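## Task

Find the tote somewhere in the room and set the yellow foam block inside it so that no part of the block sticks out past the tote's rim. The block must stay there without the robot holding it, and the robot must not tip over or be left leaning.

## Robot and tools

ROBOT. A Hello Robot Stretch 3 with a single arm. It has a two-wheeled base (0.33 m long, 0.34 m wide) that drives forward or backward and turns in place, but cannot slide sideways. It pivots about the point between the wheels, 0.05 m behind the front edge. A lift rides up a mast, and a telescoping arm sticks out to the robot's RIGHT side. To move the gripper forward or back, drive the base. With the arm pulled in and the wrist folded, an in-place turn sweeps a radius of 0.28 m. An unfolded, level gripper reaches beyond that. Cameras: head_camera and nav_camera on the head, aimed with head_pan_rad and head_tilt_rad; wrist_camera on the gripper.

FRAMES. Base frame: origin on the floor between the drive wheels, x forward, y left, z up. hand_pose is reported in this frame at the point where the closed fingertips meet. Odometry frame is the base frame as it stood at the scene's start. Heading is positive to the left, from -3.142 to 3.142.

execute_actions takes "actions", a list run in order; an empty list simply returns the current state. Each action may hold "robot", "steps" (1 to 450 control steps, 30 per second; default 1) and "until" (a stop condition, only together with steps). An action with only steps just waits. "robot" is one of: a single command; {"stop": true}, which brakes everything and clears the queue; or a list of up to 8 commands run one after another, where {"pause_s": s} (s up to 15) can be inserted. A command may contain:
- "base": exactly one of {"translate_m": d}, a relative drive of d metres from where the base is when that command begins (forward positive, |d| at most 1), or {"rotate_rad": a}, a relative in-place turn (left/counter-clockwise positive, |a| at most 3.2).
- "joints": absolute targets by name; unnamed joints keep their old goals. Ranges: lift_m 0 to 1.1 (arm height); arm_m 0 to 0.52 (extension); wrist_yaw_rad -1.345 to 4.42 (0 along the arm, positive swings toward the front, 3.0 folded over the base); wrist_pitch_rad -1.57 to 0.451 (0 level, negative tips fingers down); wrist_roll_rad -2.911 to 2.911 (0 fingers side by side); gripper_m -0.089 to 0.179 (larger is wider; the real fingertip gap is smaller by about 0.007 near closed and 0.025 wide open); head_pan_rad -3.953 to 1.73 (0 forward, positive left, -1.57 looks along the arm); head_tilt_rad -1.53 to 0.419 (negative looks down).
- "contact_limits": {"arm_m": effort percent 1 to 100}, how hard that arm motion may push before it halts.
Base and joint motions in one command start together and keep running across later actions. A new command overrides at once and discards the rest of any older queue. An invalid value rejects the entire call with nothing run.
"until" example: {"robot": {"status": "ended"}} fires when nothing reports moving and no queue is running. Other fields compare readings, e.g. {"robot": {"lift_m": [">", 0.3], "base_status": ["!=", "moving"]}}; operators are =, !=, <, <=, >, >=; statuses take a word. {"any": {"status": "ended"}} fires when any one motion or the queue finishes. Avoid waiting for exact equality.

zoom_image: {"camera": head_camera|nav_camera|wrist_camera, "region": [x0, y0, x1, y1]} in pixels of that camera's latest image, top-left origin, at most 504 by 504.
finished_scene: {"scene": 1 or 2}; ends that scene irreversibly and reports success. Call it only after all motion has ended and the object rests in the tote on its own.

RESULTS. Each result is a snapshot plus one image per camera. base_status shows progress as (moved of goal). joint_goals, joint_status, measured_speeds, refusals, queue and queue_left appear. Status words: moving, done (within tolerance), off_target (stalled short, may still push), contact_stop (arm or lift hit something and went slack until its next command), time_out, stopped, not_commanded, torque_fault (a wrist servo went limp for about 10 s). Lines starting refused:, dropped: or replaced: explain rejected goals, abandoned queues, or how a prior motion ended; counts start at 0. robot.on_its_own reports goals the robot changed itself, slack or off joints, loaded motors, and tilt of 3 degrees or more. lidar_m: 12 distances in 30 degree sectors, 1st straight ahead, counter-clockwise (4th left, 7th behind, 10th right), at 0.17 m height. wrist_depth_mm and head_depth_mm: 7x7 grids of depth in mm. motor_effort: percent, positive pushes toward higher values; bracket is peak. base_tilt in degrees, forward and right positive.

SPEED. Full base speed (0.30 m/s, 1.9 rad/s) only when stowed: lift_m under 0.30, arm_m under 0.03, wrist_yaw_rad over 2.54; otherwise 0.10 m/s and 0.63 rad/s.

GRIPPER. Close to a value below the object's width to grasp; release by opening at least 0.02 above where the fingertips touched. Neither reading nor done proves a grasp; check the images. Squeezing very hard triggers a stall guard that weakens grip.

CAUTIONS. Fold or unfold the wrist only with lift_m 0.32 to 0.95, wrist_pitch_rad -0.4, roll near 0; once folded the lift may drop to 0.25. With wrist_yaw_rad below -0.4 keep pitch at -0.5 or lower. Pushing into something rigid with the gripper above about 0.45 m can tip the robot, as can a second push after a contact_stop, driving while gripping or pushing something fixed, or snagging furniture (worst backing up). If tilt appears, reverse the last move in small steps, free the gripper, and lower lift_m to about 0.2. Avoid drops, slams and hard pushes; loose objects may occasionally get nudged.

Each tool is called after "Call:" by a JSON object that holds its "name" and its "arguments", one argument or row to a line.

## Session

Call:
{"name": "execute_actions", "arguments": {
  "actions": []
}}

Scene clock: 0.00 s.
robot.base_odometry: x=+0.000 y=+0.000 heading=+0.000 (m, m, rad; robot's odometry frame)
robot.turned_by_wheels: +0.000 (rad since the last result)
robot.turned_by_imu: +0.000 (rad since the last result)
robot.base_tilt: forward=+0.2 right=-0.3 (deg)
robot.lidar_m: 2.20 2.28 0.69 0.84 1.64 1.59 1.01 0.92 2.50 1.98 1.28 1.55
robot.head_depth_mm: 1877 1933 1938 1959 1969 1355 1961 / 1973 2105 2126 2168 2195 2109 2048 / 1994 2361 2390 2411 2472 2489 2057 / 1974 2635 2726 2747 2797 2727 2081 / 1969 2633 2692 2699 2715 2674 2078 / 1939 2474 2457 2484 2487 2470 2111 / 1944 2278 2276 2287 2297 2280 2112
robot.base_status: not_commanded
robot.joint_positions: lift_m=+0.409 arm_m=+0.002 wrist_yaw_rad=+3.059 wrist_pitch_rad=-0.430 wrist_roll_rad=-0.009 gripper_m=+0.037 head_pan_rad=-0.006 head_tilt_rad=-0.024
robot.joint_goals: lift_m=+0.409 arm_m=+0.002 wrist_yaw_rad=+3.059 wrist_pitch_rad=-0.430 wrist_roll_rad=-0.009 gripper_m=+0.037 head_pan_rad=-0.006 head_tilt_rad=-0.024
robot.joint_status: lift_m=not_commanded arm_m=not_commanded wrist_yaw_rad=not_commanded wrist_pitch_rad=not_commanded wrist_roll_rad=not_commanded gripper_m=not_commanded head_pan_rad=not_commanded head_tilt_rad=not_commanded
robot.measured_speeds: translate_m=+0.000 rotate_rad=+0.000 lift_m=+0.000 arm_m=+0.000 wrist_yaw_rad=+0.000 wrist_pitch_rad=+0.000 wrist_roll_rad=+0.000 head_pan_rad=+0.000 head_tilt_rad=+0.000
robot: refusals=0 queue=idle queue_left=0
robot.motor_effort: left_wheel=+1 right_wheel=+0 lift_m=+26 arm_m=-1 wrist_yaw_rad=+1 wrist_pitch_rad=+4 wrist_roll_rad=+0 gripper_m=+0 head_pan_rad=+0 head_tilt_rad=+2 (%)
robot.hand_pose: x=-0.0029 y=+0.0754 z=+0.4188 quat_wxyz=(+0.179, +0.693, +0.123, +0.687) (m; robot's base frame)
robot.wrist_depth_mm: - - - - 761 630 580 / - - - - 813 653 789 / - - - - 880 691 - / 985 - - - 920 762 980 / 802 810 - 791 805 802 811 / 653 661 671 664 689 669 667 / 574 573 - 574 550 573 569
pictures: head_camera (sideways: a quarter turn clockwise sets it upright), nav_camera (sideways: a quarter turn counterclockwise sets it upright), wrist_camera
Images, in order (width x height): head_camera 896x504, nav_camera 672x504, wrist_camera 644x364.

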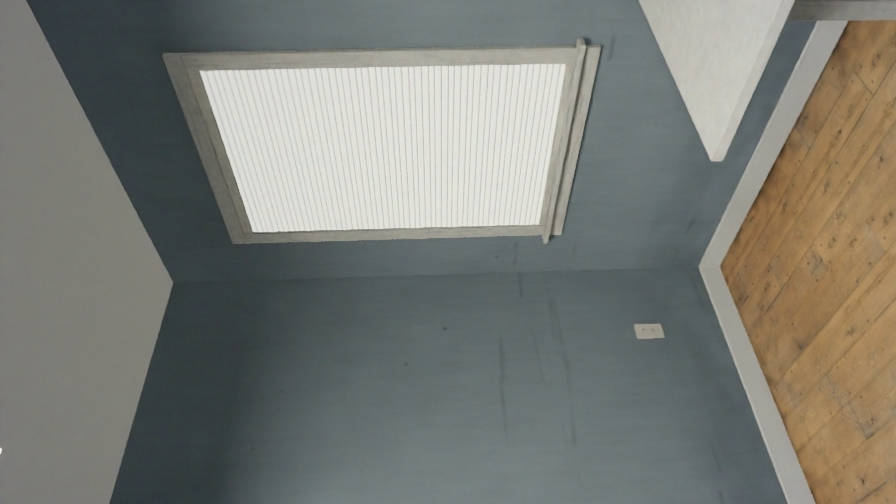

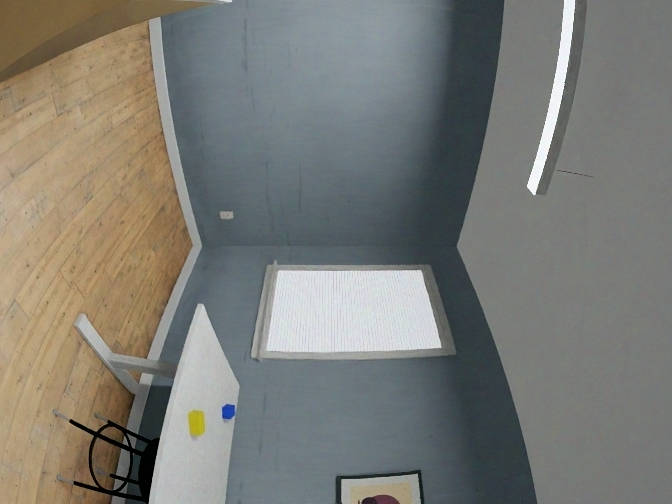

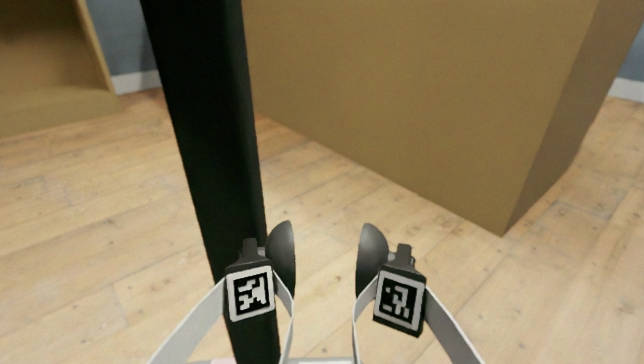

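Call:
{"name": "execute_actions", "arguments": {
  "actions": [
    {"robot":{"joints":{"head_pan_rad":-0.9,"head_tilt_rad":-0.6}},"steps":100,"until":{"robot":{"status":"ended"}}}
  ]
}}

Call:
{"name": "execute_actions", "arguments": {
  "actions": [
    {"robot":{"joints":{"head_pan_rad":-2.6,"head_tilt_rad":-0.6}},"steps":100,"until":{"robot":{"status":"ended"}}}
  ]
}}

Call:
{"name": "execute_actions", "arguments": {
  "actions": [
    {"robot":{"joints":{"head_pan_rad":1.5,"head_tilt_rad":-0.6}},"steps":150,"until":{"robot":{"status":"ended"}}}
  ]
}}

Scene clock: 8.67 s.
robot.base_odometry: x=+0.000 y=+0.000 heading=+0.000 (m, m, rad; robot's odometry frame)
robot.turned_by_wheels: +0.000 (rad since the last result)
robot.turned_by_imu: +0.001 (rad since the last result)
robot.base_tilt: forward=+0.2 right=-0.4 (deg)
robot.lidar_m: 2.20 2.27 0.69 0.83 1.64 1.58 1.01 0.93 2.50 1.98 1.28 1.55
robot.head_depth_mm: 1517 1679 1405 2094 1758 1434 1216 / 1525 1679 1422 1690 1719 1443 1212 / 1509 1678 1431 2107 1765 1442 1213 / 1508 1676 1432 2079 1719 1449 1223 / 1499 1678 1440 2039 1734 1446 1223 / 1494 1658 1453 1462 1730 1450 1229 / 1490 1654 1446 2066 1799 1460 1231
robot.base_status: not_commanded
robot.joint_positions: lift_m=+0.409 arm_m=+0.002 wrist_yaw_rad=+3.059 wrist_pitch_rad=-0.430 wrist_roll_rad=-0.009 gripper_m=+0.037 head_pan_rad=-0.893 head_tilt_rad=-0.592
robot.joint_goals: lift_m=+0.409 arm_m=+0.002 wrist_yaw_rad=+3.059 wrist_pitch_rad=-0.430 wrist_roll_rad=-0.009 gripper_m=+0.037 head_pan_rad=-0.900 head_tilt_rad=-0.600
robot.joint_status: lift_m=not_commanded arm_m=not_commanded wrist_yaw_rad=not_commanded wrist_pitch_rad=not_commanded wrist_roll_rad=not_commanded gripper_m=not_commanded head_pan_rad=done head_tilt_rad=done
robot.measured_speeds: translate_m=+0.000 rotate_rad=+0.000 lift_m=+0.000 arm_m=+0.000 wrist_yaw_rad=+0.000 wrist_pitch_rad=+0.000 wrist_roll_rad=+0.000 head_pan_rad=+0.000 head_tilt_rad=+0.000
robot: refusals=0 queue=done queue_left=0
robot.motor_effort: left_wheel=+1(1) right_wheel=-1(1) lift_m=+26(26) arm_m=-1(1) wrist_yaw_rad=+1(0) wrist_pitch_rad=+4(4) wrist_roll_rad=+1(1) gripper_m=+0(0) head_pan_rad=-4(49) head_tilt_rad=-3(25) (%)
robot.hand_pose: x=-0.0029 y=+0.0754 z=+0.4188 quat_wxyz=(+0.179, +0.693, +0.123, +0.687) (m; robot's base frame)
robot.wrist_depth_mm: - - - 999 762 622 575 / - - - - 823 660 753 / - - - - 880 692 - / - 1000 - 998 915 759 995 / 800 798 - 818 823 796 804 / 660 672 667 658 670 673 666 / 557 564 - 562 552 571 567
pictures: head_camera (sideways: a quarter turn clockwise sets it upright), nav_camera (sideways: a quarter turn counterclockwise sets it upright), wrist_camera
Images, in order (width x height): head_camera 896x504, nav_camera 672x504, wrist_camera 644x364.

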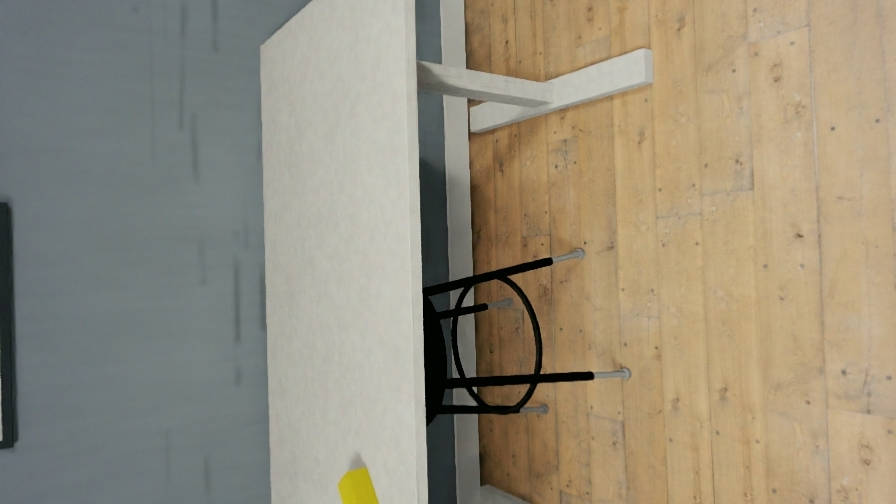

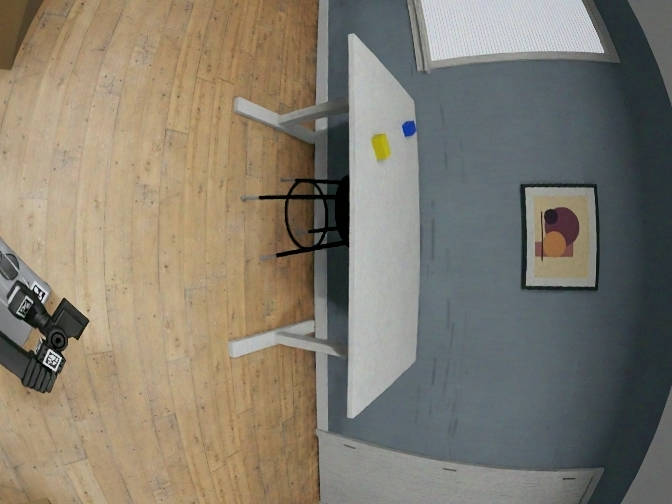

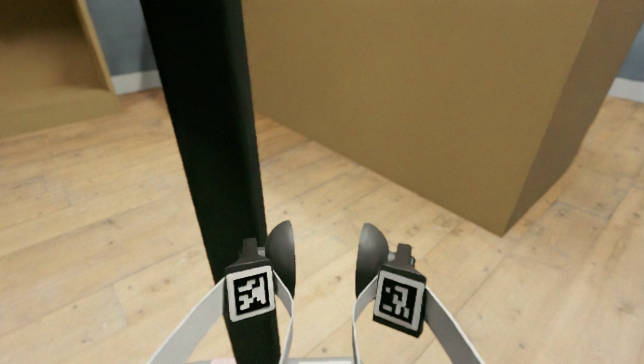

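Scene clock: 10.00 s.
robot.base_odometry: x=+0.000 y=+0.000 heading=+0.000 (m, m, rad; robot's odometry frame)
robot.turned_by_wheels: +0.000 (rad since the last result)
robot.turned_by_imu: +0.000 (rad since the last result)
robot.base_tilt: forward=+0.2 right=-0.3 (deg)
robot.lidar_m: 2.21 2.27 0.69 0.84 1.65 1.58 1.01 0.93 2.50 1.98 1.28 1.55
robot.head_depth_mm: 2235 2384 1049 1158 1357 1437 1211 / 2199 2360 1028 1132 1322 1439 1209 / 2159 2327 1014 1102 1285 1415 1214 / 2126 2312 1020 1130 1328 1417 1212 / 2088 2328 2588 2310 1777 1450 1221 / 2055 2292 2550 2318 1784 1462 1229 / 2034 2253 2500 2340 1804 1452 1224
robot.base_status: not_commanded
robot.joint_positions: lift_m=+0.409 arm_m=+0.002 wrist_yaw_rad=+3.059 wrist_pitch_rad=-0.430 wrist_roll_rad=-0.009 gripper_m=+0.037 head_pan_rad=-2.593 head_tilt_rad=-0.593
robot.joint_goals: lift_m=+0.409 arm_m=+0.002 wrist_yaw_rad=+3.059 wrist_pitch_rad=-0.430 wrist_roll_rad=-0.009 gripper_m=+0.037 head_pan_rad=-2.600 head_tilt_rad=-0.600
robot.joint_status: lift_m=not_commanded arm_m=not_commanded wrist_yaw_rad=not_commanded wrist_pitch_rad=not_commanded wrist_roll_rad=not_commanded gripper_m=not_commanded head_pan_rad=done head_tilt_rad=done
robot.measured_speeds: translate_m=+0.000 rotate_rad=+0.000 lift_m=+0.000 arm_m=+0.000 wrist_yaw_rad=+0.000 wrist_pitch_rad=+0.000 wrist_roll_rad=+0.000 head_pan_rad=+0.000 head_tilt_rad=+0.000
robot: refusals=0 queue=done queue_left=0
robot.motor_effort: left_wheel=+1(1) right_wheel=+0(1) lift_m=+26(26) arm_m=-1(1) wrist_yaw_rad=-1(0) wrist_pitch_rad=+4(4) wrist_roll_rad=+1(0) gripper_m=+0(0) head_pan_rad=-4(51) head_tilt_rad=-3(3) (%)
robot.hand_pose: x=-0.0029 y=+0.0754 z=+0.4188 quat_wxyz=(+0.179, +0.693, +0.123, +0.687) (m; robot's base frame)
robot.wrist_depth_mm: - - - - 779 623 578 / - - - - 810 660 768 / - - - - 885 701 - / 983 - - 980 904 769 - / 803 798 - 801 826 793 815 / 654 676 675 663 686 669 671 / 561 568 - 565 554 579 568
pictures: head_camera (sideways: a quarter turn clockwise sets it upright), nav_camera (sideways: a quarter turn counterclockwise sets it upright), wrist_camera
Images, in order (width x height): head_camera 896x504, nav_camera 672x504, wrist_camera 644x364.

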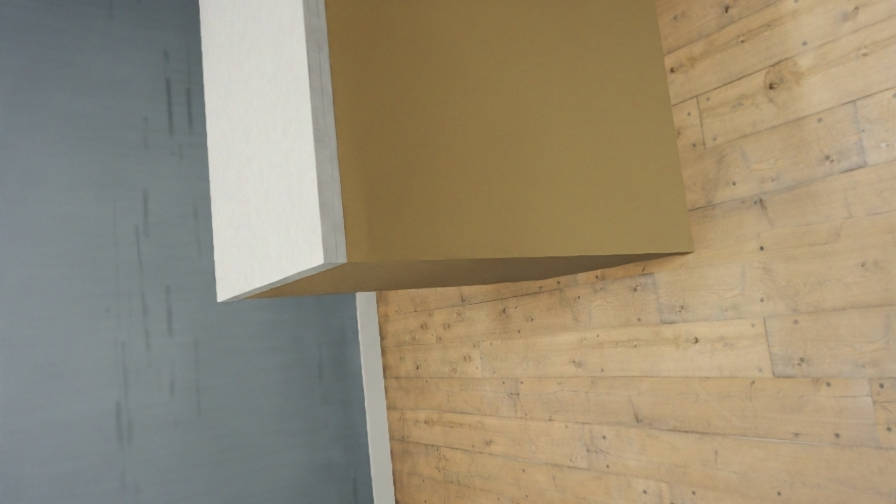

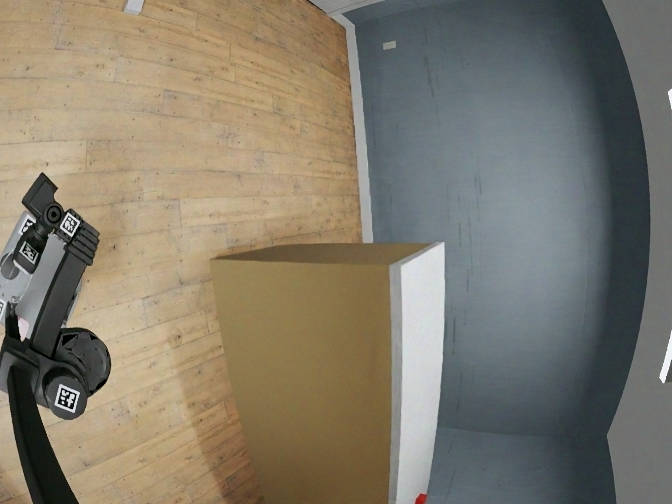

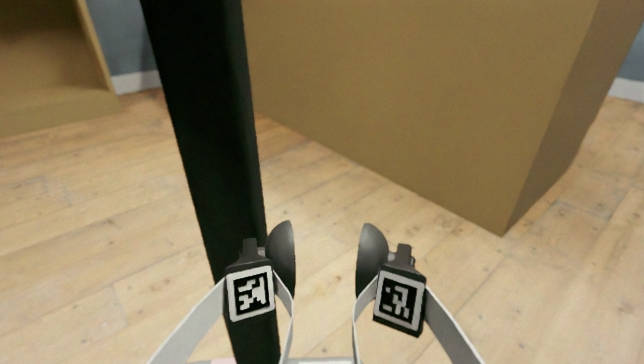

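Scene clock: 12.27 s.
robot.base_odometry: x=+0.000 y=+0.000 heading=+0.000 (m, m, rad; robot's odometry frame)
robot.turned_by_wheels: +0.000 (rad since the last result)
robot.turned_by_imu: +0.000 (rad since the last result)
robot.base_tilt: forward=+0.1 right=-0.3 (deg)
robot.lidar_m: 2.20 2.27 0.69 0.84 1.64 1.58 1.01 0.93 2.50 1.98 1.28 1.55
robot.head_depth_mm: 2113 2267 943 788 878 991 1130 / 2277 2421 950 875 985 1124 1197 / 2485 2556 956 979 1120 1306 1217 / 2373 1631 1019 1118 1304 1414 1218 / 2149 1634 1133 1288 1535 1442 1222 / 1970 1656 1277 1534 1727 1454 1225 / 1835 1670 1515 1894 1784 1451 1283
robot.base_status: not_commanded
robot.joint_positions: lift_m=+0.409 arm_m=+0.002 wrist_yaw_rad=+3.059 wrist_pitch_rad=-0.430 wrist_roll_rad=-0.009 gripper_m=+0.037 head_pan_rad=+1.493 head_tilt_rad=-0.593
robot.joint_goals: lift_m=+0.409 arm_m=+0.002 wrist_yaw_rad=+3.059 wrist_pitch_rad=-0.430 wrist_roll_rad=-0.009 gripper_m=+0.037 head_pan_rad=+1.500 head_tilt_rad=-0.600
robot.joint_status: lift_m=not_commanded arm_m=not_commanded wrist_yaw_rad=not_commanded wrist_pitch_rad=not_commanded wrist_roll_rad=not_commanded gripper_m=not_commanded head_pan_rad=done head_tilt_rad=done
robot.measured_speeds: translate_m=+0.000 rotate_rad=+0.000 lift_m=+0.000 arm_m=+0.000 wrist_yaw_rad=+0.000 wrist_pitch_rad=+0.000 wrist_roll_rad=+0.000 head_pan_rad=+0.000 head_tilt_rad=+0.000
robot: refusals=0 queue=done queue_left=0
robot.motor_effort: left_wheel=+1(1) right_wheel=-1(1) lift_m=+26(26) arm_m=-1(1) wrist_yaw_rad=+0(0) wrist_pitch_rad=+4(4) wrist_roll_rad=+1(1) gripper_m=+0(0) head_pan_rad=+4(50) head_tilt_rad=-3(2) (%)
robot.hand_pose: x=-0.0029 y=+0.0754 z=+0.4188 quat_wxyz=(+0.179, +0.693, +0.123, +0.687) (m; robot's base frame)
robot.wrist_depth_mm: - - - 987 770 625 571 / - - - - 814 654 764 / - - - - 881 697 - / 995 977 - 981 918 769 - / 790 790 - 796 827 794 805 / 670 662 660 666 681 674 662 / 561 567 - 572 549 570 565
pictures: head_camera (sideways: a quarter turn clockwise sets it upright), nav_camera (sideways: a quarter turn counterclockwise sets it upright), wrist_camera
Images, in order (width x height): head_camera 896x504, nav_camera 672x504, wrist_camera 644x364.

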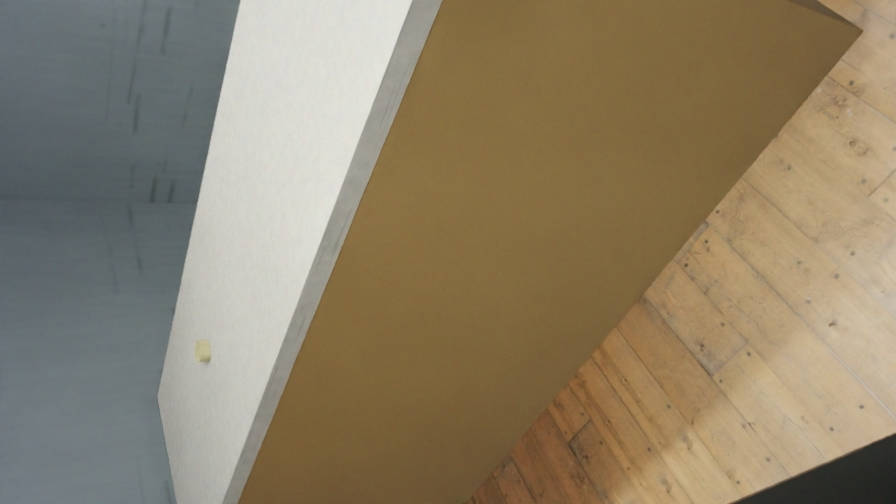

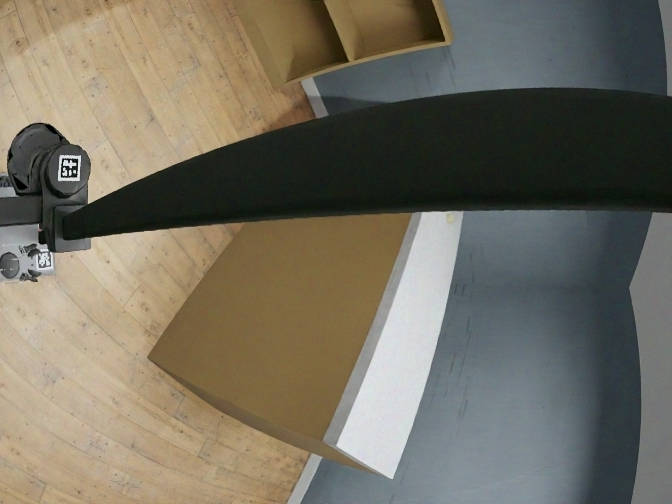

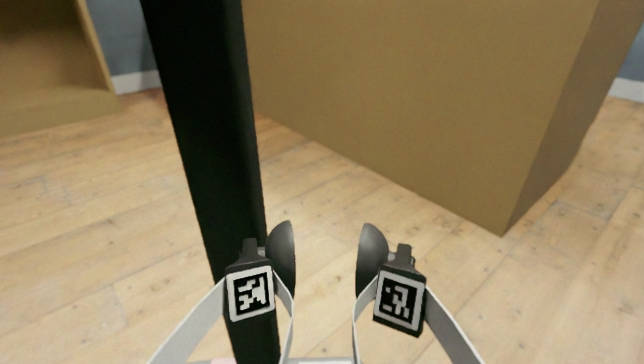

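Call:
{"name": "execute_actions", "arguments": {
  "actions": [
    {"robot":{"joints":{"head_pan_rad":-3.8,"head_tilt_rad":-0.4}},"steps":200,"until":{"robot":{"status":"ended"}}}
  ]
}}

Call:
{"name": "execute_actions", "arguments": {
  "actions": [
    {"robot":{"joints":{"head_pan_rad":-1.7,"head_tilt_rad":-0.7}},"steps":200,"until":{"robot":{"status":"ended"}}}
  ]
}}

Call:
{"name": "execute_actions", "arguments": {
  "actions": [
    {"robot":{"joints":{"head_pan_rad":0.6,"head_tilt_rad":-0.7}},"steps":200,"until":{"robot":{"status":"ended"}}}
  ]
}}

Scene clock: 26.40 s.
robot.base_odometry: x=+0.000 y=+0.000 heading=+0.000 (m, m, rad; robot's odometry frame)
robot.turned_by_wheels: +0.000 (rad since the last result)
robot.turned_by_imu: +0.001 (rad since the last result)
robot.base_tilt: forward=+0.2 right=-0.3 (deg)
robot.lidar_m: 2.21 2.27 0.69 0.84 1.64 1.58 1.01 0.92 2.49 1.98 1.29 1.55
robot.head_depth_mm: 1608 1717 1809 1894 - - - / 1637 1758 1826 1955 2015 1680 1360 / 1662 1804 1891 1996 2028 1686 1358 / 1703 1838 1932 2052 2039 1696 1363 / 1743 1875 1924 2150 2133 1691 1366 / 1784 1923 2057 2176 2106 1707 1374 / 1823 1972 1836 1721 1764 1657 1373
robot.base_status: not_commanded
robot.joint_positions: lift_m=+0.409 arm_m=+0.002 wrist_yaw_rad=+3.059 wrist_pitch_rad=-0.430 wrist_roll_rad=-0.009 gripper_m=+0.037 head_pan_rad=-3.793 head_tilt_rad=-0.409
robot.joint_goals: lift_m=+0.409 arm_m=+0.002 wrist_yaw_rad=+3.059 wrist_pitch_rad=-0.430 wrist_roll_rad=-0.009 gripper_m=+0.037 head_pan_rad=-3.800 head_tilt_rad=-0.400
robot.joint_status: lift_m=not_commanded arm_m=not_commanded wrist_yaw_rad=not_commanded wrist_pitch_rad=not_commanded wrist_roll_rad=not_commanded gripper_m=not_commanded head_pan_rad=done head_tilt_rad=done
robot.measured_speeds: translate_m=+0.000 rotate_rad=+0.000 lift_m=+0.000 arm_m=+0.000 wrist_yaw_rad=+0.000 wrist_pitch_rad=+0.000 wrist_roll_rad=+0.000 head_pan_rad=+0.000 head_tilt_rad=+0.000
robot: refusals=0 queue=done queue_left=0
robot.motor_effort: left_wheel=+1(1) right_wheel=-1(0) lift_m=+26(26) arm_m=-1(1) wrist_yaw_rad=-1(1) wrist_pitch_rad=+4(4) wrist_roll_rad=+0(1) gripper_m=+1(1) head_pan_rad=-4(52) head_tilt_rad=+2(15) (%)
robot.hand_pose: x=-0.0029 y=+0.0754 z=+0.4188 quat_wxyz=(+0.179, +0.693, +0.123, +0.687) (m; robot's base frame)
robot.wrist_depth_mm: - - - 1000 781 634 567 / - - - - 812 655 769 / - - - - 887 699 - / 998 - - - 923 761 - / 804 796 - 804 825 779 809 / 662 657 671 674 683 661 671 / 571 565 - 573 552 564 567
pictures: head_camera (sideways: a quarter turn clockwise sets it upright), nav_camera (sideways: a quarter turn counterclockwise sets it upright), wrist_camera
Images, in order (width x height): head_camera 896x504, nav_camera 672x504, wrist_camera 644x364.

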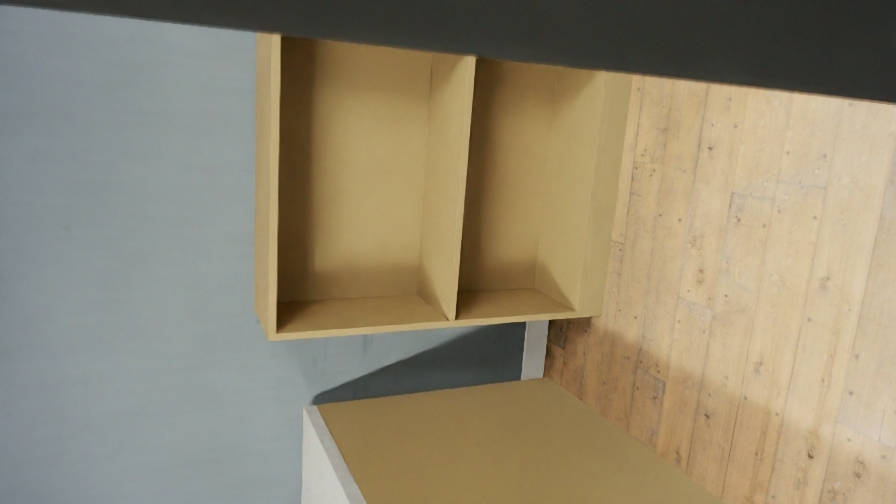

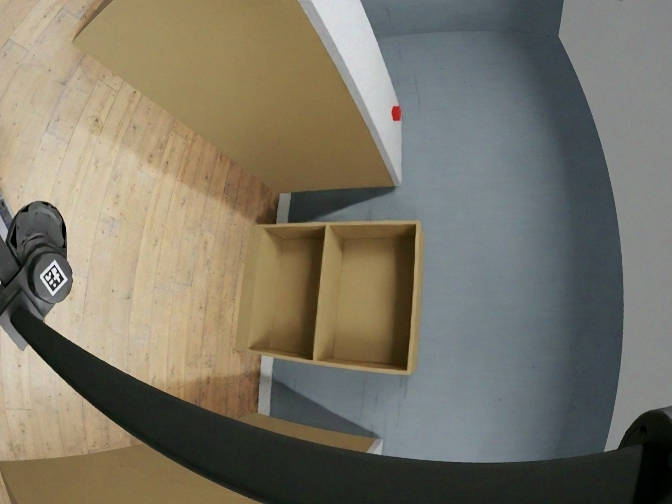

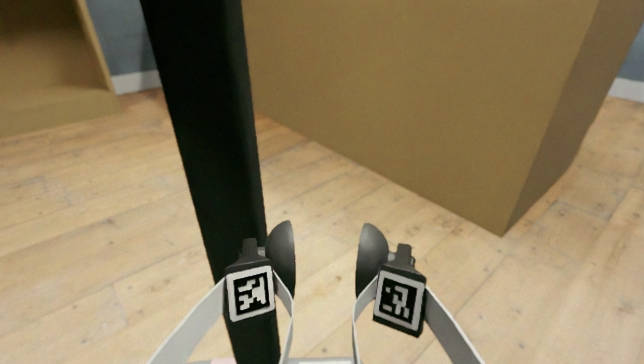

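Scene clock: 27.90 s.
robot.base_odometry: x=+0.000 y=+0.000 heading=+0.000 (m, m, rad; robot's odometry frame)
robot.turned_by_wheels: +0.000 (rad since the last result)
robot.turned_by_imu: +0.000 (rad since the last result)
robot.base_tilt: forward=+0.3 right=-0.4 (deg)
robot.lidar_m: 2.21 2.27 0.69 0.84 1.64 1.59 1.01 0.92 2.50 1.98 1.28 1.55
robot.head_depth_mm: 2264 2498 2616 1994 1606 1354 1169 / 2437 2692 2604 1987 1611 1358 1165 / 2552 2865 2634 1992 1617 1350 1167 / 2298 2563 2637 1988 1623 1361 1168 / 2054 2306 2475 2010 1626 1361 1171 / 1877 2073 2297 2008 1634 1366 1176 / 1743 1886 2038 2013 1587 1366 1173
robot.base_status: not_commanded
robot.joint_positions: lift_m=+0.409 arm_m=+0.002 wrist_yaw_rad=+3.059 wrist_pitch_rad=-0.430 wrist_roll_rad=-0.009 gripper_m=+0.037 head_pan_rad=-1.707 head_tilt_rad=-0.691
robot.joint_goals: lift_m=+0.409 arm_m=+0.002 wrist_yaw_rad=+3.059 wrist_pitch_rad=-0.430 wrist_roll_rad=-0.009 gripper_m=+0.037 head_pan_rad=-1.700 head_tilt_rad=-0.700
robot.joint_status: lift_m=not_commanded arm_m=not_commanded wrist_yaw_rad=not_commanded wrist_pitch_rad=not_commanded wrist_roll_rad=not_commanded gripper_m=not_commanded head_pan_rad=done head_tilt_rad=done
robot.measured_speeds: translate_m=+0.000 rotate_rad=+0.000 lift_m=+0.000 arm_m=+0.000 wrist_yaw_rad=+0.000 wrist_pitch_rad=+0.000 wrist_roll_rad=+0.000 head_pan_rad=+0.000 head_tilt_rad=+0.000
robot: refusals=0 queue=done queue_left=0
robot.motor_effort: left_wheel=+1(1) right_wheel=+0(1) lift_m=+26(26) arm_m=-1(1) wrist_yaw_rad=-1(1) wrist_pitch_rad=+4(4) wrist_roll_rad=+0(0) gripper_m=-1(0) head_pan_rad=+4(49) head_tilt_rad=-3(17) (%)
robot.hand_pose: x=-0.0029 y=+0.0754 z=+0.4188 quat_wxyz=(+0.179, +0.693, +0.123, +0.687) (m; robot's base frame)
robot.wrist_depth_mm: - - - - 771 613 571 / - - - - 817 652 780 / - - - - 864 691 - / - 986 - 984 925 749 - / 794 802 - 801 825 805 809 / 659 658 679 663 680 677 671 / 564 570 - 576 555 568 574
pictures: head_camera (sideways: a quarter turn clockwise sets it upright), nav_camera (sideways: a quarter turn counterclockwise sets it upright), wrist_camera
Images, in order (width x height): head_camera 896x504, nav_camera 672x504, wrist_camera 644x364.

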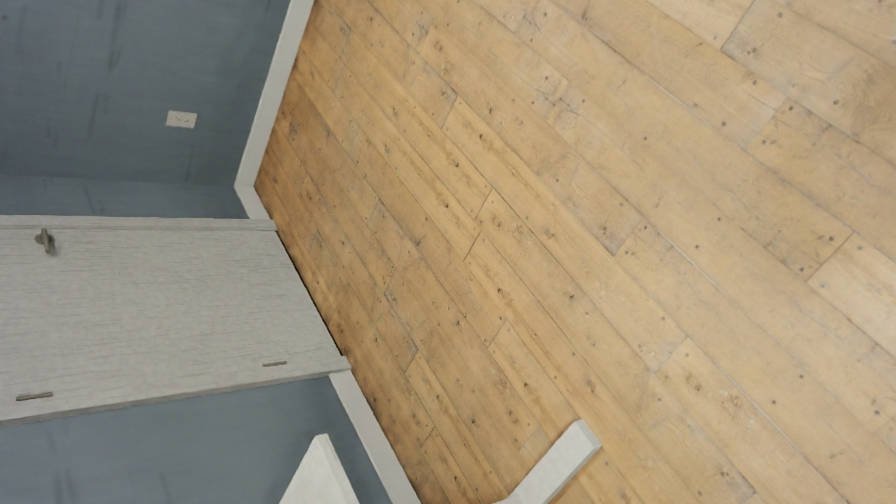

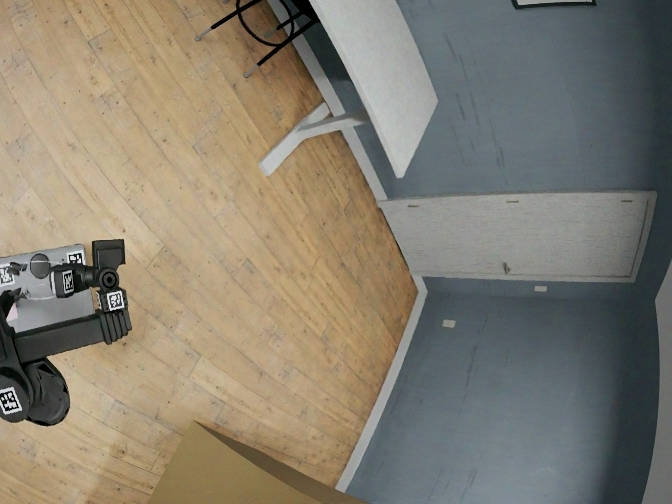

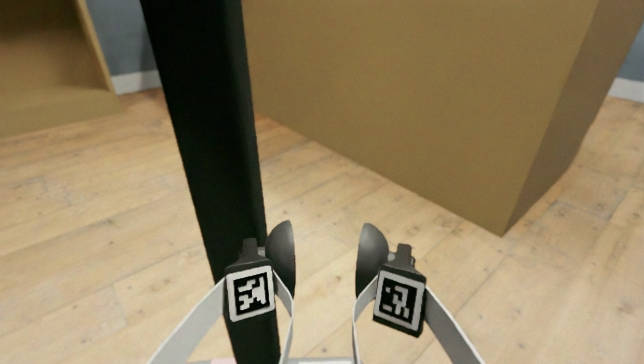

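Scene clock: 29.47 s.
robot.base_odometry: x=+0.000 y=+0.000 heading=+0.000 (m, m, rad; robot's odometry frame)
robot.turned_by_wheels: +0.000 (rad since the last result)
robot.turned_by_imu: +0.000 (rad since the last result)
robot.base_tilt: forward=+0.3 right=-0.2 (deg)
robot.lidar_m: 2.21 2.27 0.69 0.84 1.64 1.58 1.01 0.93 2.49 1.98 1.28 1.55
robot.head_depth_mm: 2032 2273 2472 1974 1607 1357 1163 / 1995 2262 2489 2004 1613 1354 1165 / 1981 2236 2469 1991 1633 1352 1166 / 1951 2197 2416 2009 1629 1360 1169 / 1922 2171 2412 2009 1575 1333 1168 / 1909 2070 1111 972 1012 1195 1175 / 1886 1141 782 792 944 1170 1176
robot.base_status: not_commanded
robot.joint_positions: lift_m=+0.409 arm_m=+0.002 wrist_yaw_rad=+3.059 wrist_pitch_rad=-0.430 wrist_roll_rad=-0.009 gripper_m=+0.037 head_pan_rad=+0.593 head_tilt_rad=-0.691
robot.joint_goals: lift_m=+0.409 arm_m=+0.002 wrist_yaw_rad=+3.059 wrist_pitch_rad=-0.430 wrist_roll_rad=-0.009 gripper_m=+0.037 head_pan_rad=+0.600 head_tilt_rad=-0.700
robot.joint_status: lift_m=not_commanded arm_m=not_commanded wrist_yaw_rad=not_commanded wrist_pitch_rad=not_commanded wrist_roll_rad=not_commanded gripper_m=not_commanded head_pan_rad=done head_tilt_rad=done
robot.measured_speeds: translate_m=+0.000 rotate_rad=+0.000 lift_m=+0.000 arm_m=+0.000 wrist_yaw_rad=+0.000 wrist_pitch_rad=+0.000 wrist_roll_rad=+0.000 head_pan_rad=+0.000 head_tilt_rad=+0.000
robot: refusals=0 queue=done queue_left=0
robot.motor_effort: left_wheel=+1(1) right_wheel=-2(1) lift_m=+26(26) arm_m=-1(1) wrist_yaw_rad=+0(0) wrist_pitch_rad=+4(4) wrist_roll_rad=+1(1) gripper_m=+1(1) head_pan_rad=+4(51) head_tilt_rad=-4(5) (%)
robot.hand_pose: x=-0.0029 y=+0.0754 z=+0.4188 quat_wxyz=(+0.179, +0.693, +0.123, +0.687) (m; robot's base frame)
robot.wrist_depth_mm: - - - - 776 627 568 / - - - - 811 651 751 / - - - - 881 692 - / 986 - - - 917 761 978 / 799 788 - 807 832 787 804 / 664 659 666 669 674 662 658 / 568 571 - 579 548 572 573
pictures: head_camera (sideways: a quarter turn clockwise sets it upright), nav_camera (sideways: a quarter turn counterclockwise sets it upright), wrist_camera
Images, in order (width x height): head_camera 896x504, nav_camera 672x504, wrist_camera 644x364.

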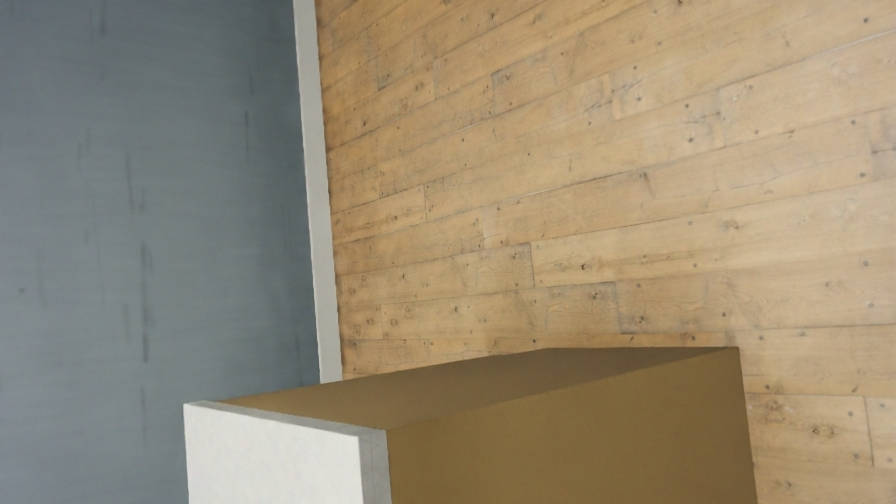

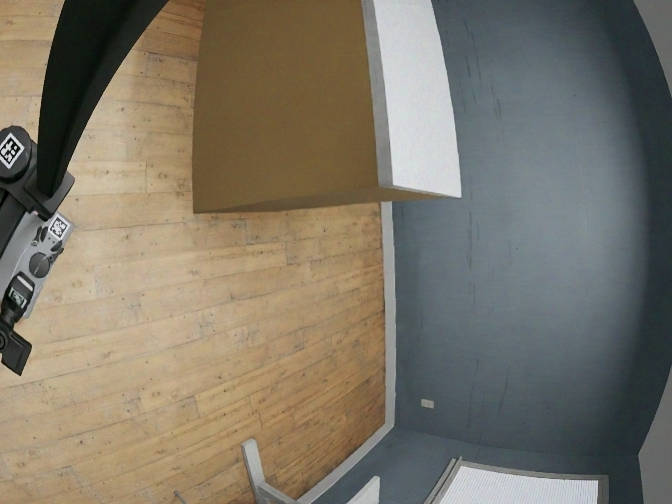

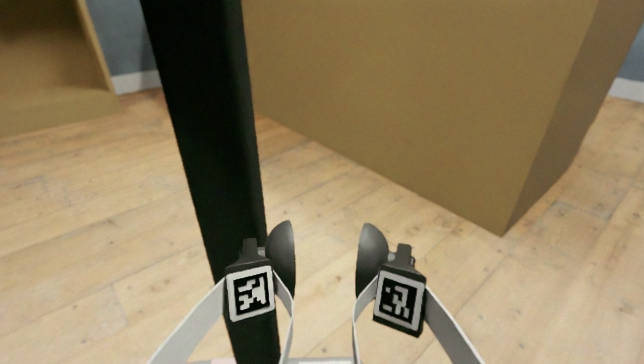

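Call:
{"name": "execute_actions", "arguments": {
  "actions": [
    {"robot":{"base":{"rotate_rad":0.7},"joints":{"head_pan_rad":1.3,"head_tilt_rad":-0.4,"lift_m":0.25}},"steps":200,"until":{"robot":{"status":"ended"}}}
  ]
}}

Scene clock: 45.40 s.
robot.base_odometry: x=+0.000 y=+0.000 heading=+0.700 (m, m, rad; robot's odometry frame)
robot.turned_by_wheels: +0.700 (rad since the last result)
robot.turned_by_imu: +0.712 (rad since the last result)
robot.base_tilt: forward=+0.2 right=-0.3 (deg)
robot.lidar_m: 0.69 0.70 0.97 1.65 1.29 0.95 0.92 2.51 1.41 1.19 1.55 2.35
robot.head_depth_mm: 1901 2060 1700 1172 1209 1267 1282 / 1829 1995 1729 1414 1507 1562 1360 / 1793 1926 1966 1848 1957 1691 1353 / 1736 1866 2018 2215 2224 1700 1360 / 1693 1808 1956 2117 2139 1687 1364 / 1640 1753 1820 1929 2080 1708 1370 / 1602 1709 1787 1879 2008 1714 1382
robot.base_status: done (rotate_rad +0.6998 of +0.7000)
robot.joint_positions: lift_m=+0.250 arm_m=+0.002 wrist_yaw_rad=+3.059 wrist_pitch_rad=-0.431 wrist_roll_rad=-0.009 gripper_m=+0.037 head_pan_rad=+1.293 head_tilt_rad=-0.408
robot.joint_goals: lift_m=+0.250 arm_m=+0.002 wrist_yaw_rad=+3.059 wrist_pitch_rad=-0.431 wrist_roll_rad=-0.009 gripper_m=+0.037 head_pan_rad=+1.300 head_tilt_rad=-0.400
robot.joint_status: lift_m=done arm_m=not_commanded wrist_yaw_rad=not_commanded wrist_pitch_rad=not_commanded wrist_roll_rad=not_commanded gripper_m=not_commanded head_pan_rad=done head_tilt_rad=done
robot.measured_speeds: translate_m=+0.000 rotate_rad=+0.000 lift_m=+0.000 arm_m=+0.000 wrist_yaw_rad=+0.000 wrist_pitch_rad=+0.000 wrist_roll_rad=+0.000 head_pan_rad=+0.000 head_tilt_rad=+0.000
robot: refusals=0 queue=done queue_left=0
robot.motor_effort: left_wheel=-2(8) right_wheel=+2(7) lift_m=+23(25) arm_m=-1(1) wrist_yaw_rad=+0(1) wrist_pitch_rad=+4(4) wrist_roll_rad=+0(1) gripper_m=-1(1) head_pan_rad=+4(43) head_tilt_rad=+3(17) (%)
robot.hand_pose: x=-0.0029 y=+0.0753 z=+0.2599 quat_wxyz=(+0.179, +0.693, +0.124, +0.687) (m; robot's base frame)
robot.wrist_depth_mm: - - - - - - 802 / - - - - - - 801 / 945 924 - 942 950 930 786 / 697 710 - 702 719 712 699 / 559 559 564 553 579 556 565 / 469 504 - - 477 470 470 / - - - - 388 402 402
pictures: head_camera (sideways: a quarter turn clockwise sets it upright), nav_camera (sideways: a quarter turn counterclockwise sets it upright), wrist_camera
Images, in order (width x height): head_camera 896x504, nav_camera 672x504, wrist_camera 644x364.

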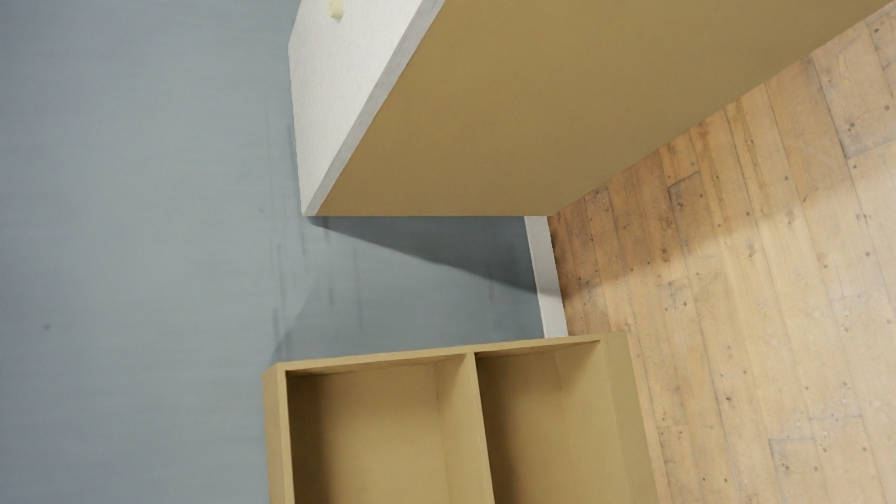

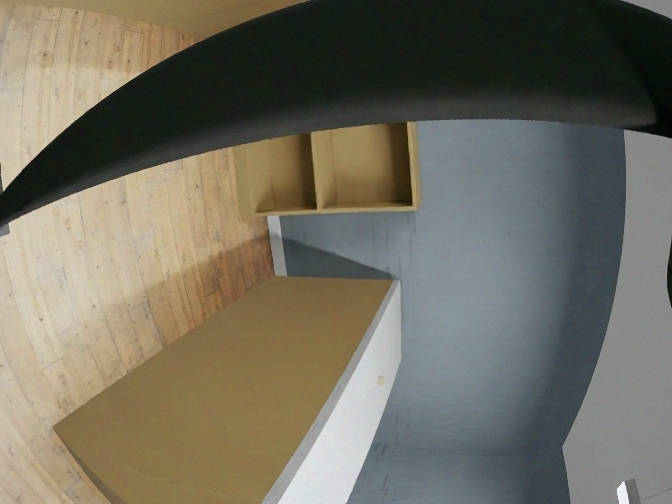

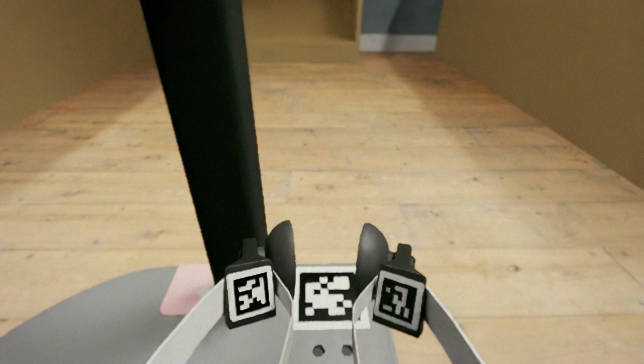

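Call:
{"name": "execute_actions", "arguments": {
  "actions": [
    {"robot":[{"base":{"rotate_rad":-1.59},"joints":{"head_pan_rad":0,"head_tilt_rad":-0.6}},{"base":{"translate_m":0.45}},{"base":{"rotate_rad":1.57},"joints":{"head_pan_rad":-1.3}},{"base":{"translate_m":0.4}}],"steps":450,"until":{"robot":{"status":"ended"}}}
  ]
}}

Scene clock: 79.93 s.
robot.base_odometry: x=+0.594 y=-0.098 heading=+0.680 (m, m, rad; robot's odometry frame)
robot.turned_by_wheels: -0.020 (rad since the last result)
robot.turned_by_imu: -0.017 (rad since the last result)
robot.base_tilt: forward=+0.3 right=-0.3 (deg)
robot.lidar_m: 1.88 0.83 0.65 1.06 1.88 1.44 2.87 1.93 0.91 0.71 0.97 1.88
robot.head_depth_mm: 1075 1186 1280 1005 778 1394 1211 / 1099 1223 1317 1008 784 1397 1199 / 1132 1246 1348 1012 813 1444 1218 / 1155 1280 1367 1012 841 1448 1221 / 1192 1317 1424 1021 870 1414 1217 / 1214 1360 1530 1023 874 1449 1219 / 1234 1384 1582 1749 1623 1449 1227
robot.base_status: done (translate_m +0.4000 of +0.4000)
robot.joint_positions: lift_m=+0.250 arm_m=+0.002 wrist_yaw_rad=+3.059 wrist_pitch_rad=-0.431 wrist_roll_rad=-0.009 gripper_m=+0.037 head_pan_rad=-1.293 head_tilt_rad=-0.594
robot.joint_goals: lift_m=+0.250 arm_m=+0.002 wrist_yaw_rad=+3.059 wrist_pitch_rad=-0.431 wrist_roll_rad=-0.009 gripper_m=+0.037 head_pan_rad=-1.300 head_tilt_rad=-0.600
robot.joint_status: lift_m=done arm_m=not_commanded wrist_yaw_rad=not_commanded wrist_pitch_rad=not_commanded wrist_roll_rad=not_commanded gripper_m=not_commanded head_pan_rad=done head_tilt_rad=done
robot.measured_speeds: translate_m=+0.000 rotate_rad=+0.000 lift_m=+0.000 arm_m=+0.000 wrist_yaw_rad=+0.000 wrist_pitch_rad=+0.000 wrist_roll_rad=+0.000 head_pan_rad=+0.000 head_tilt_rad=+0.000
robot: refusals=0 queue=done queue_left=0
robot.motor_effort: left_wheel=-2(11) right_wheel=+2(8) lift_m=+23(23) arm_m=-2(1) wrist_yaw_rad=+0(0) wrist_pitch_rad=+4(4) wrist_roll_rad=+0(1) gripper_m=+1(1) head_pan_rad=-4(48) head_tilt_rad=-3(15) (%)
robot.hand_pose: x=-0.0029 y=+0.0752 z=+0.2599 quat_wxyz=(+0.179, +0.693, +0.124, +0.687) (m; robot's base frame)
robot.wrist_depth_mm: - - - - 906 575 580 / - - - - 938 632 634 / 952 953 - 942 822 690 693 / 703 705 - 717 707 701 703 / 553 554 556 560 569 558 563 / 459 495 - - 483 474 471 / - - - - 388 400 401
pictures: head_camera (sideways: a quarter turn clockwise sets it upright), nav_camera (sideways: a quarter turn counterclockwise sets it upright), wrist_camera
Images, in order (width x height): head_camera 896x504, nav_camera 672x504, wrist_camera 644x364.

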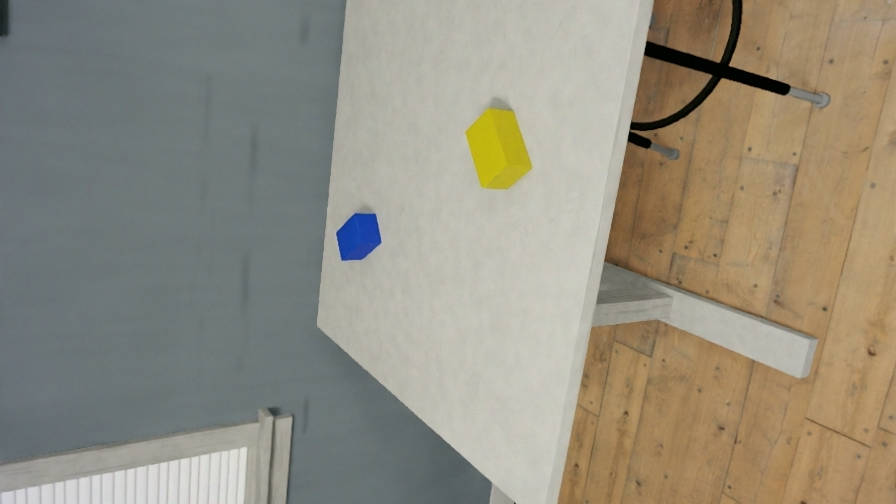

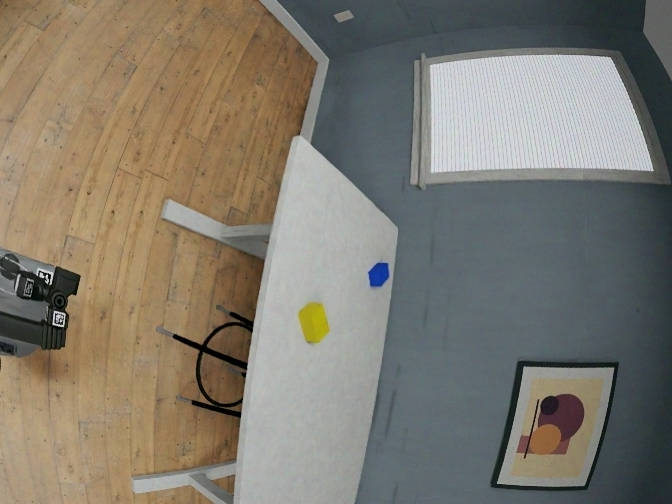

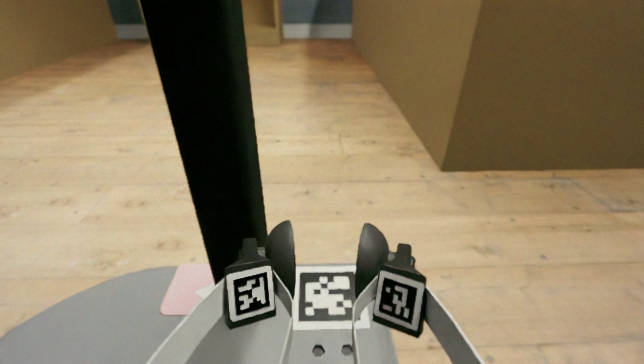

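Call:
{"name": "execute_actions", "arguments": {
  "actions": [
    {"robot":[{"joints":{"lift_m":0.9,"wrist_pitch_rad":-0.4,"head_pan_rad":-1.57,"head_tilt_rad":-0.6}},{"joints":{"wrist_yaw_rad":0,"gripper_m":0.17}},{"joints":{"wrist_pitch_rad":0}}],"steps":450,"until":{"robot":{"status":"ended"}}}
  ]
}}

Scene clock: 98.20 s.
robot.base_odometry: x=+0.594 y=-0.098 heading=+0.680 (m, m, rad; robot's odometry frame)
robot.turned_by_wheels: +0.000 (rad since the last result)
robot.turned_by_imu: +0.002 (rad since the last result)
robot.base_tilt: forward=+0.3 right=-0.2 (deg)
robot.lidar_m: 1.88 0.83 0.65 1.06 1.88 1.44 2.88 1.92 0.91 0.71 0.97 1.88
robot.head_depth_mm: 1128 1253 1339 1004 806 - - / 1126 1245 1335 1008 807 1518 - / 1124 1245 1348 1014 839 - - / 1121 1241 1349 1014 839 1412 1218 / 1117 1236 1341 1016 792 1447 1222 / 1119 1243 1338 1022 817 1414 1227 / 1113 1233 1337 1026 819 1411 1206
robot.base_status: done (translate_m +0.4000 of +0.4000)
robot.joint_positions: lift_m=+0.900 arm_m=+0.002 wrist_yaw_rad=+0.003 wrist_pitch_rad=-0.022 wrist_roll_rad=-0.009 gripper_m=+0.170 head_pan_rad=-1.563 head_tilt_rad=-0.594
robot.joint_goals: lift_m=+0.900 arm_m=+0.002 wrist_yaw_rad=+0.000 wrist_pitch_rad=+0.000 wrist_roll_rad=-0.009 gripper_m=+0.170 head_pan_rad=-1.570 head_tilt_rad=-0.600
robot.joint_status: lift_m=done arm_m=not_commanded wrist_yaw_rad=done wrist_pitch_rad=done wrist_roll_rad=not_commanded gripper_m=done head_pan_rad=done head_tilt_rad=done
robot.measured_speeds: translate_m=+0.000 rotate_rad=+0.000 lift_m=+0.000 arm_m=+0.000 wrist_yaw_rad=+0.000 wrist_pitch_rad=+0.000 wrist_roll_rad=+0.000 head_pan_rad=+0.000 head_tilt_rad=+0.000
robot: refusals=0 queue=done queue_left=0
robot.motor_effort: left_wheel=-2(2) right_wheel=+2(2) lift_m=+28(31) arm_m=-1(1) wrist_yaw_rad=-3(4) wrist_pitch_rad=+6(4) wrist_roll_rad=+1(1) gripper_m=+1(99) head_pan_rad=-4(27) head_tilt_rad=-3(2) (%)
robot.hand_pose: x=-0.0206 y=-0.4024 z=+1.0088 quat_wxyz=(+0.710, +0.009, -0.704, -0.007) (m; robot's base frame)
robot.wrist_depth_mm: - - - - - - - / - - - - - - - / - - - - - - - / - - - - - - - / - - - - - - - / - 719 725 734 744 754 764 / 508 529 517 524 555 550 599
pictures: head_camera (sideways: a quarter turn clockwise sets it upright), nav_camera (sideways: a quarter turn counterclockwise sets it upright), wrist_camera
Images, in order (width x height): head_camera 896x504, nav_camera 672x504, wrist_camera 644x364.

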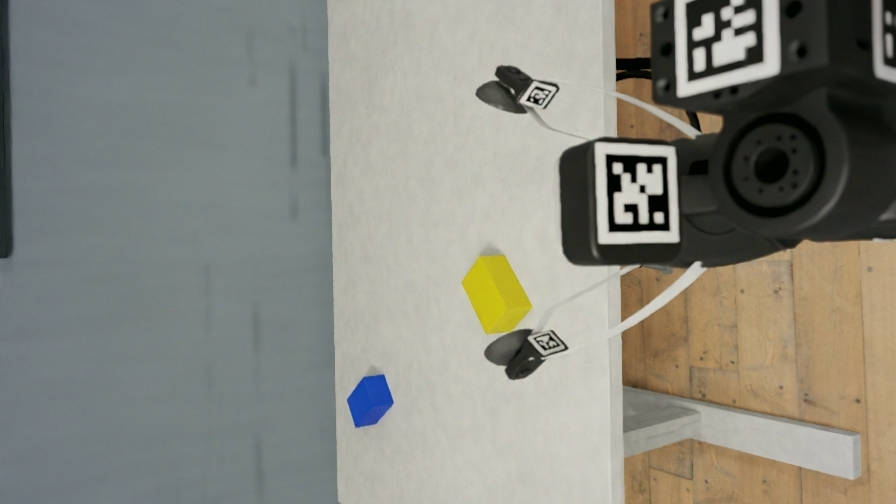

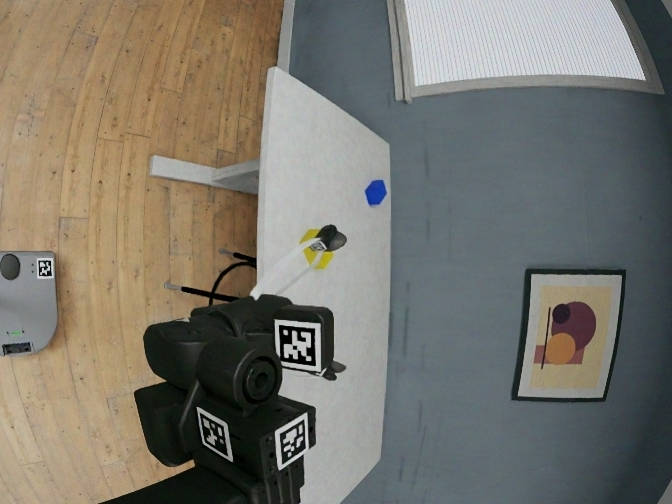

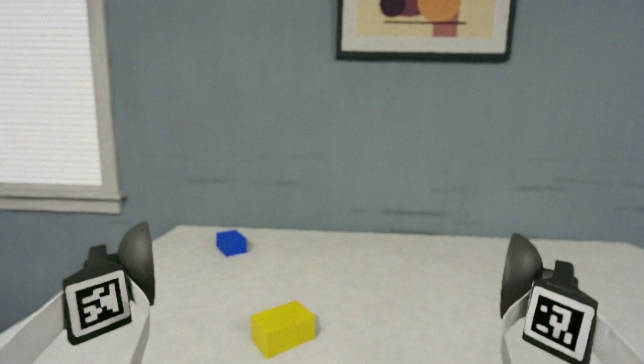

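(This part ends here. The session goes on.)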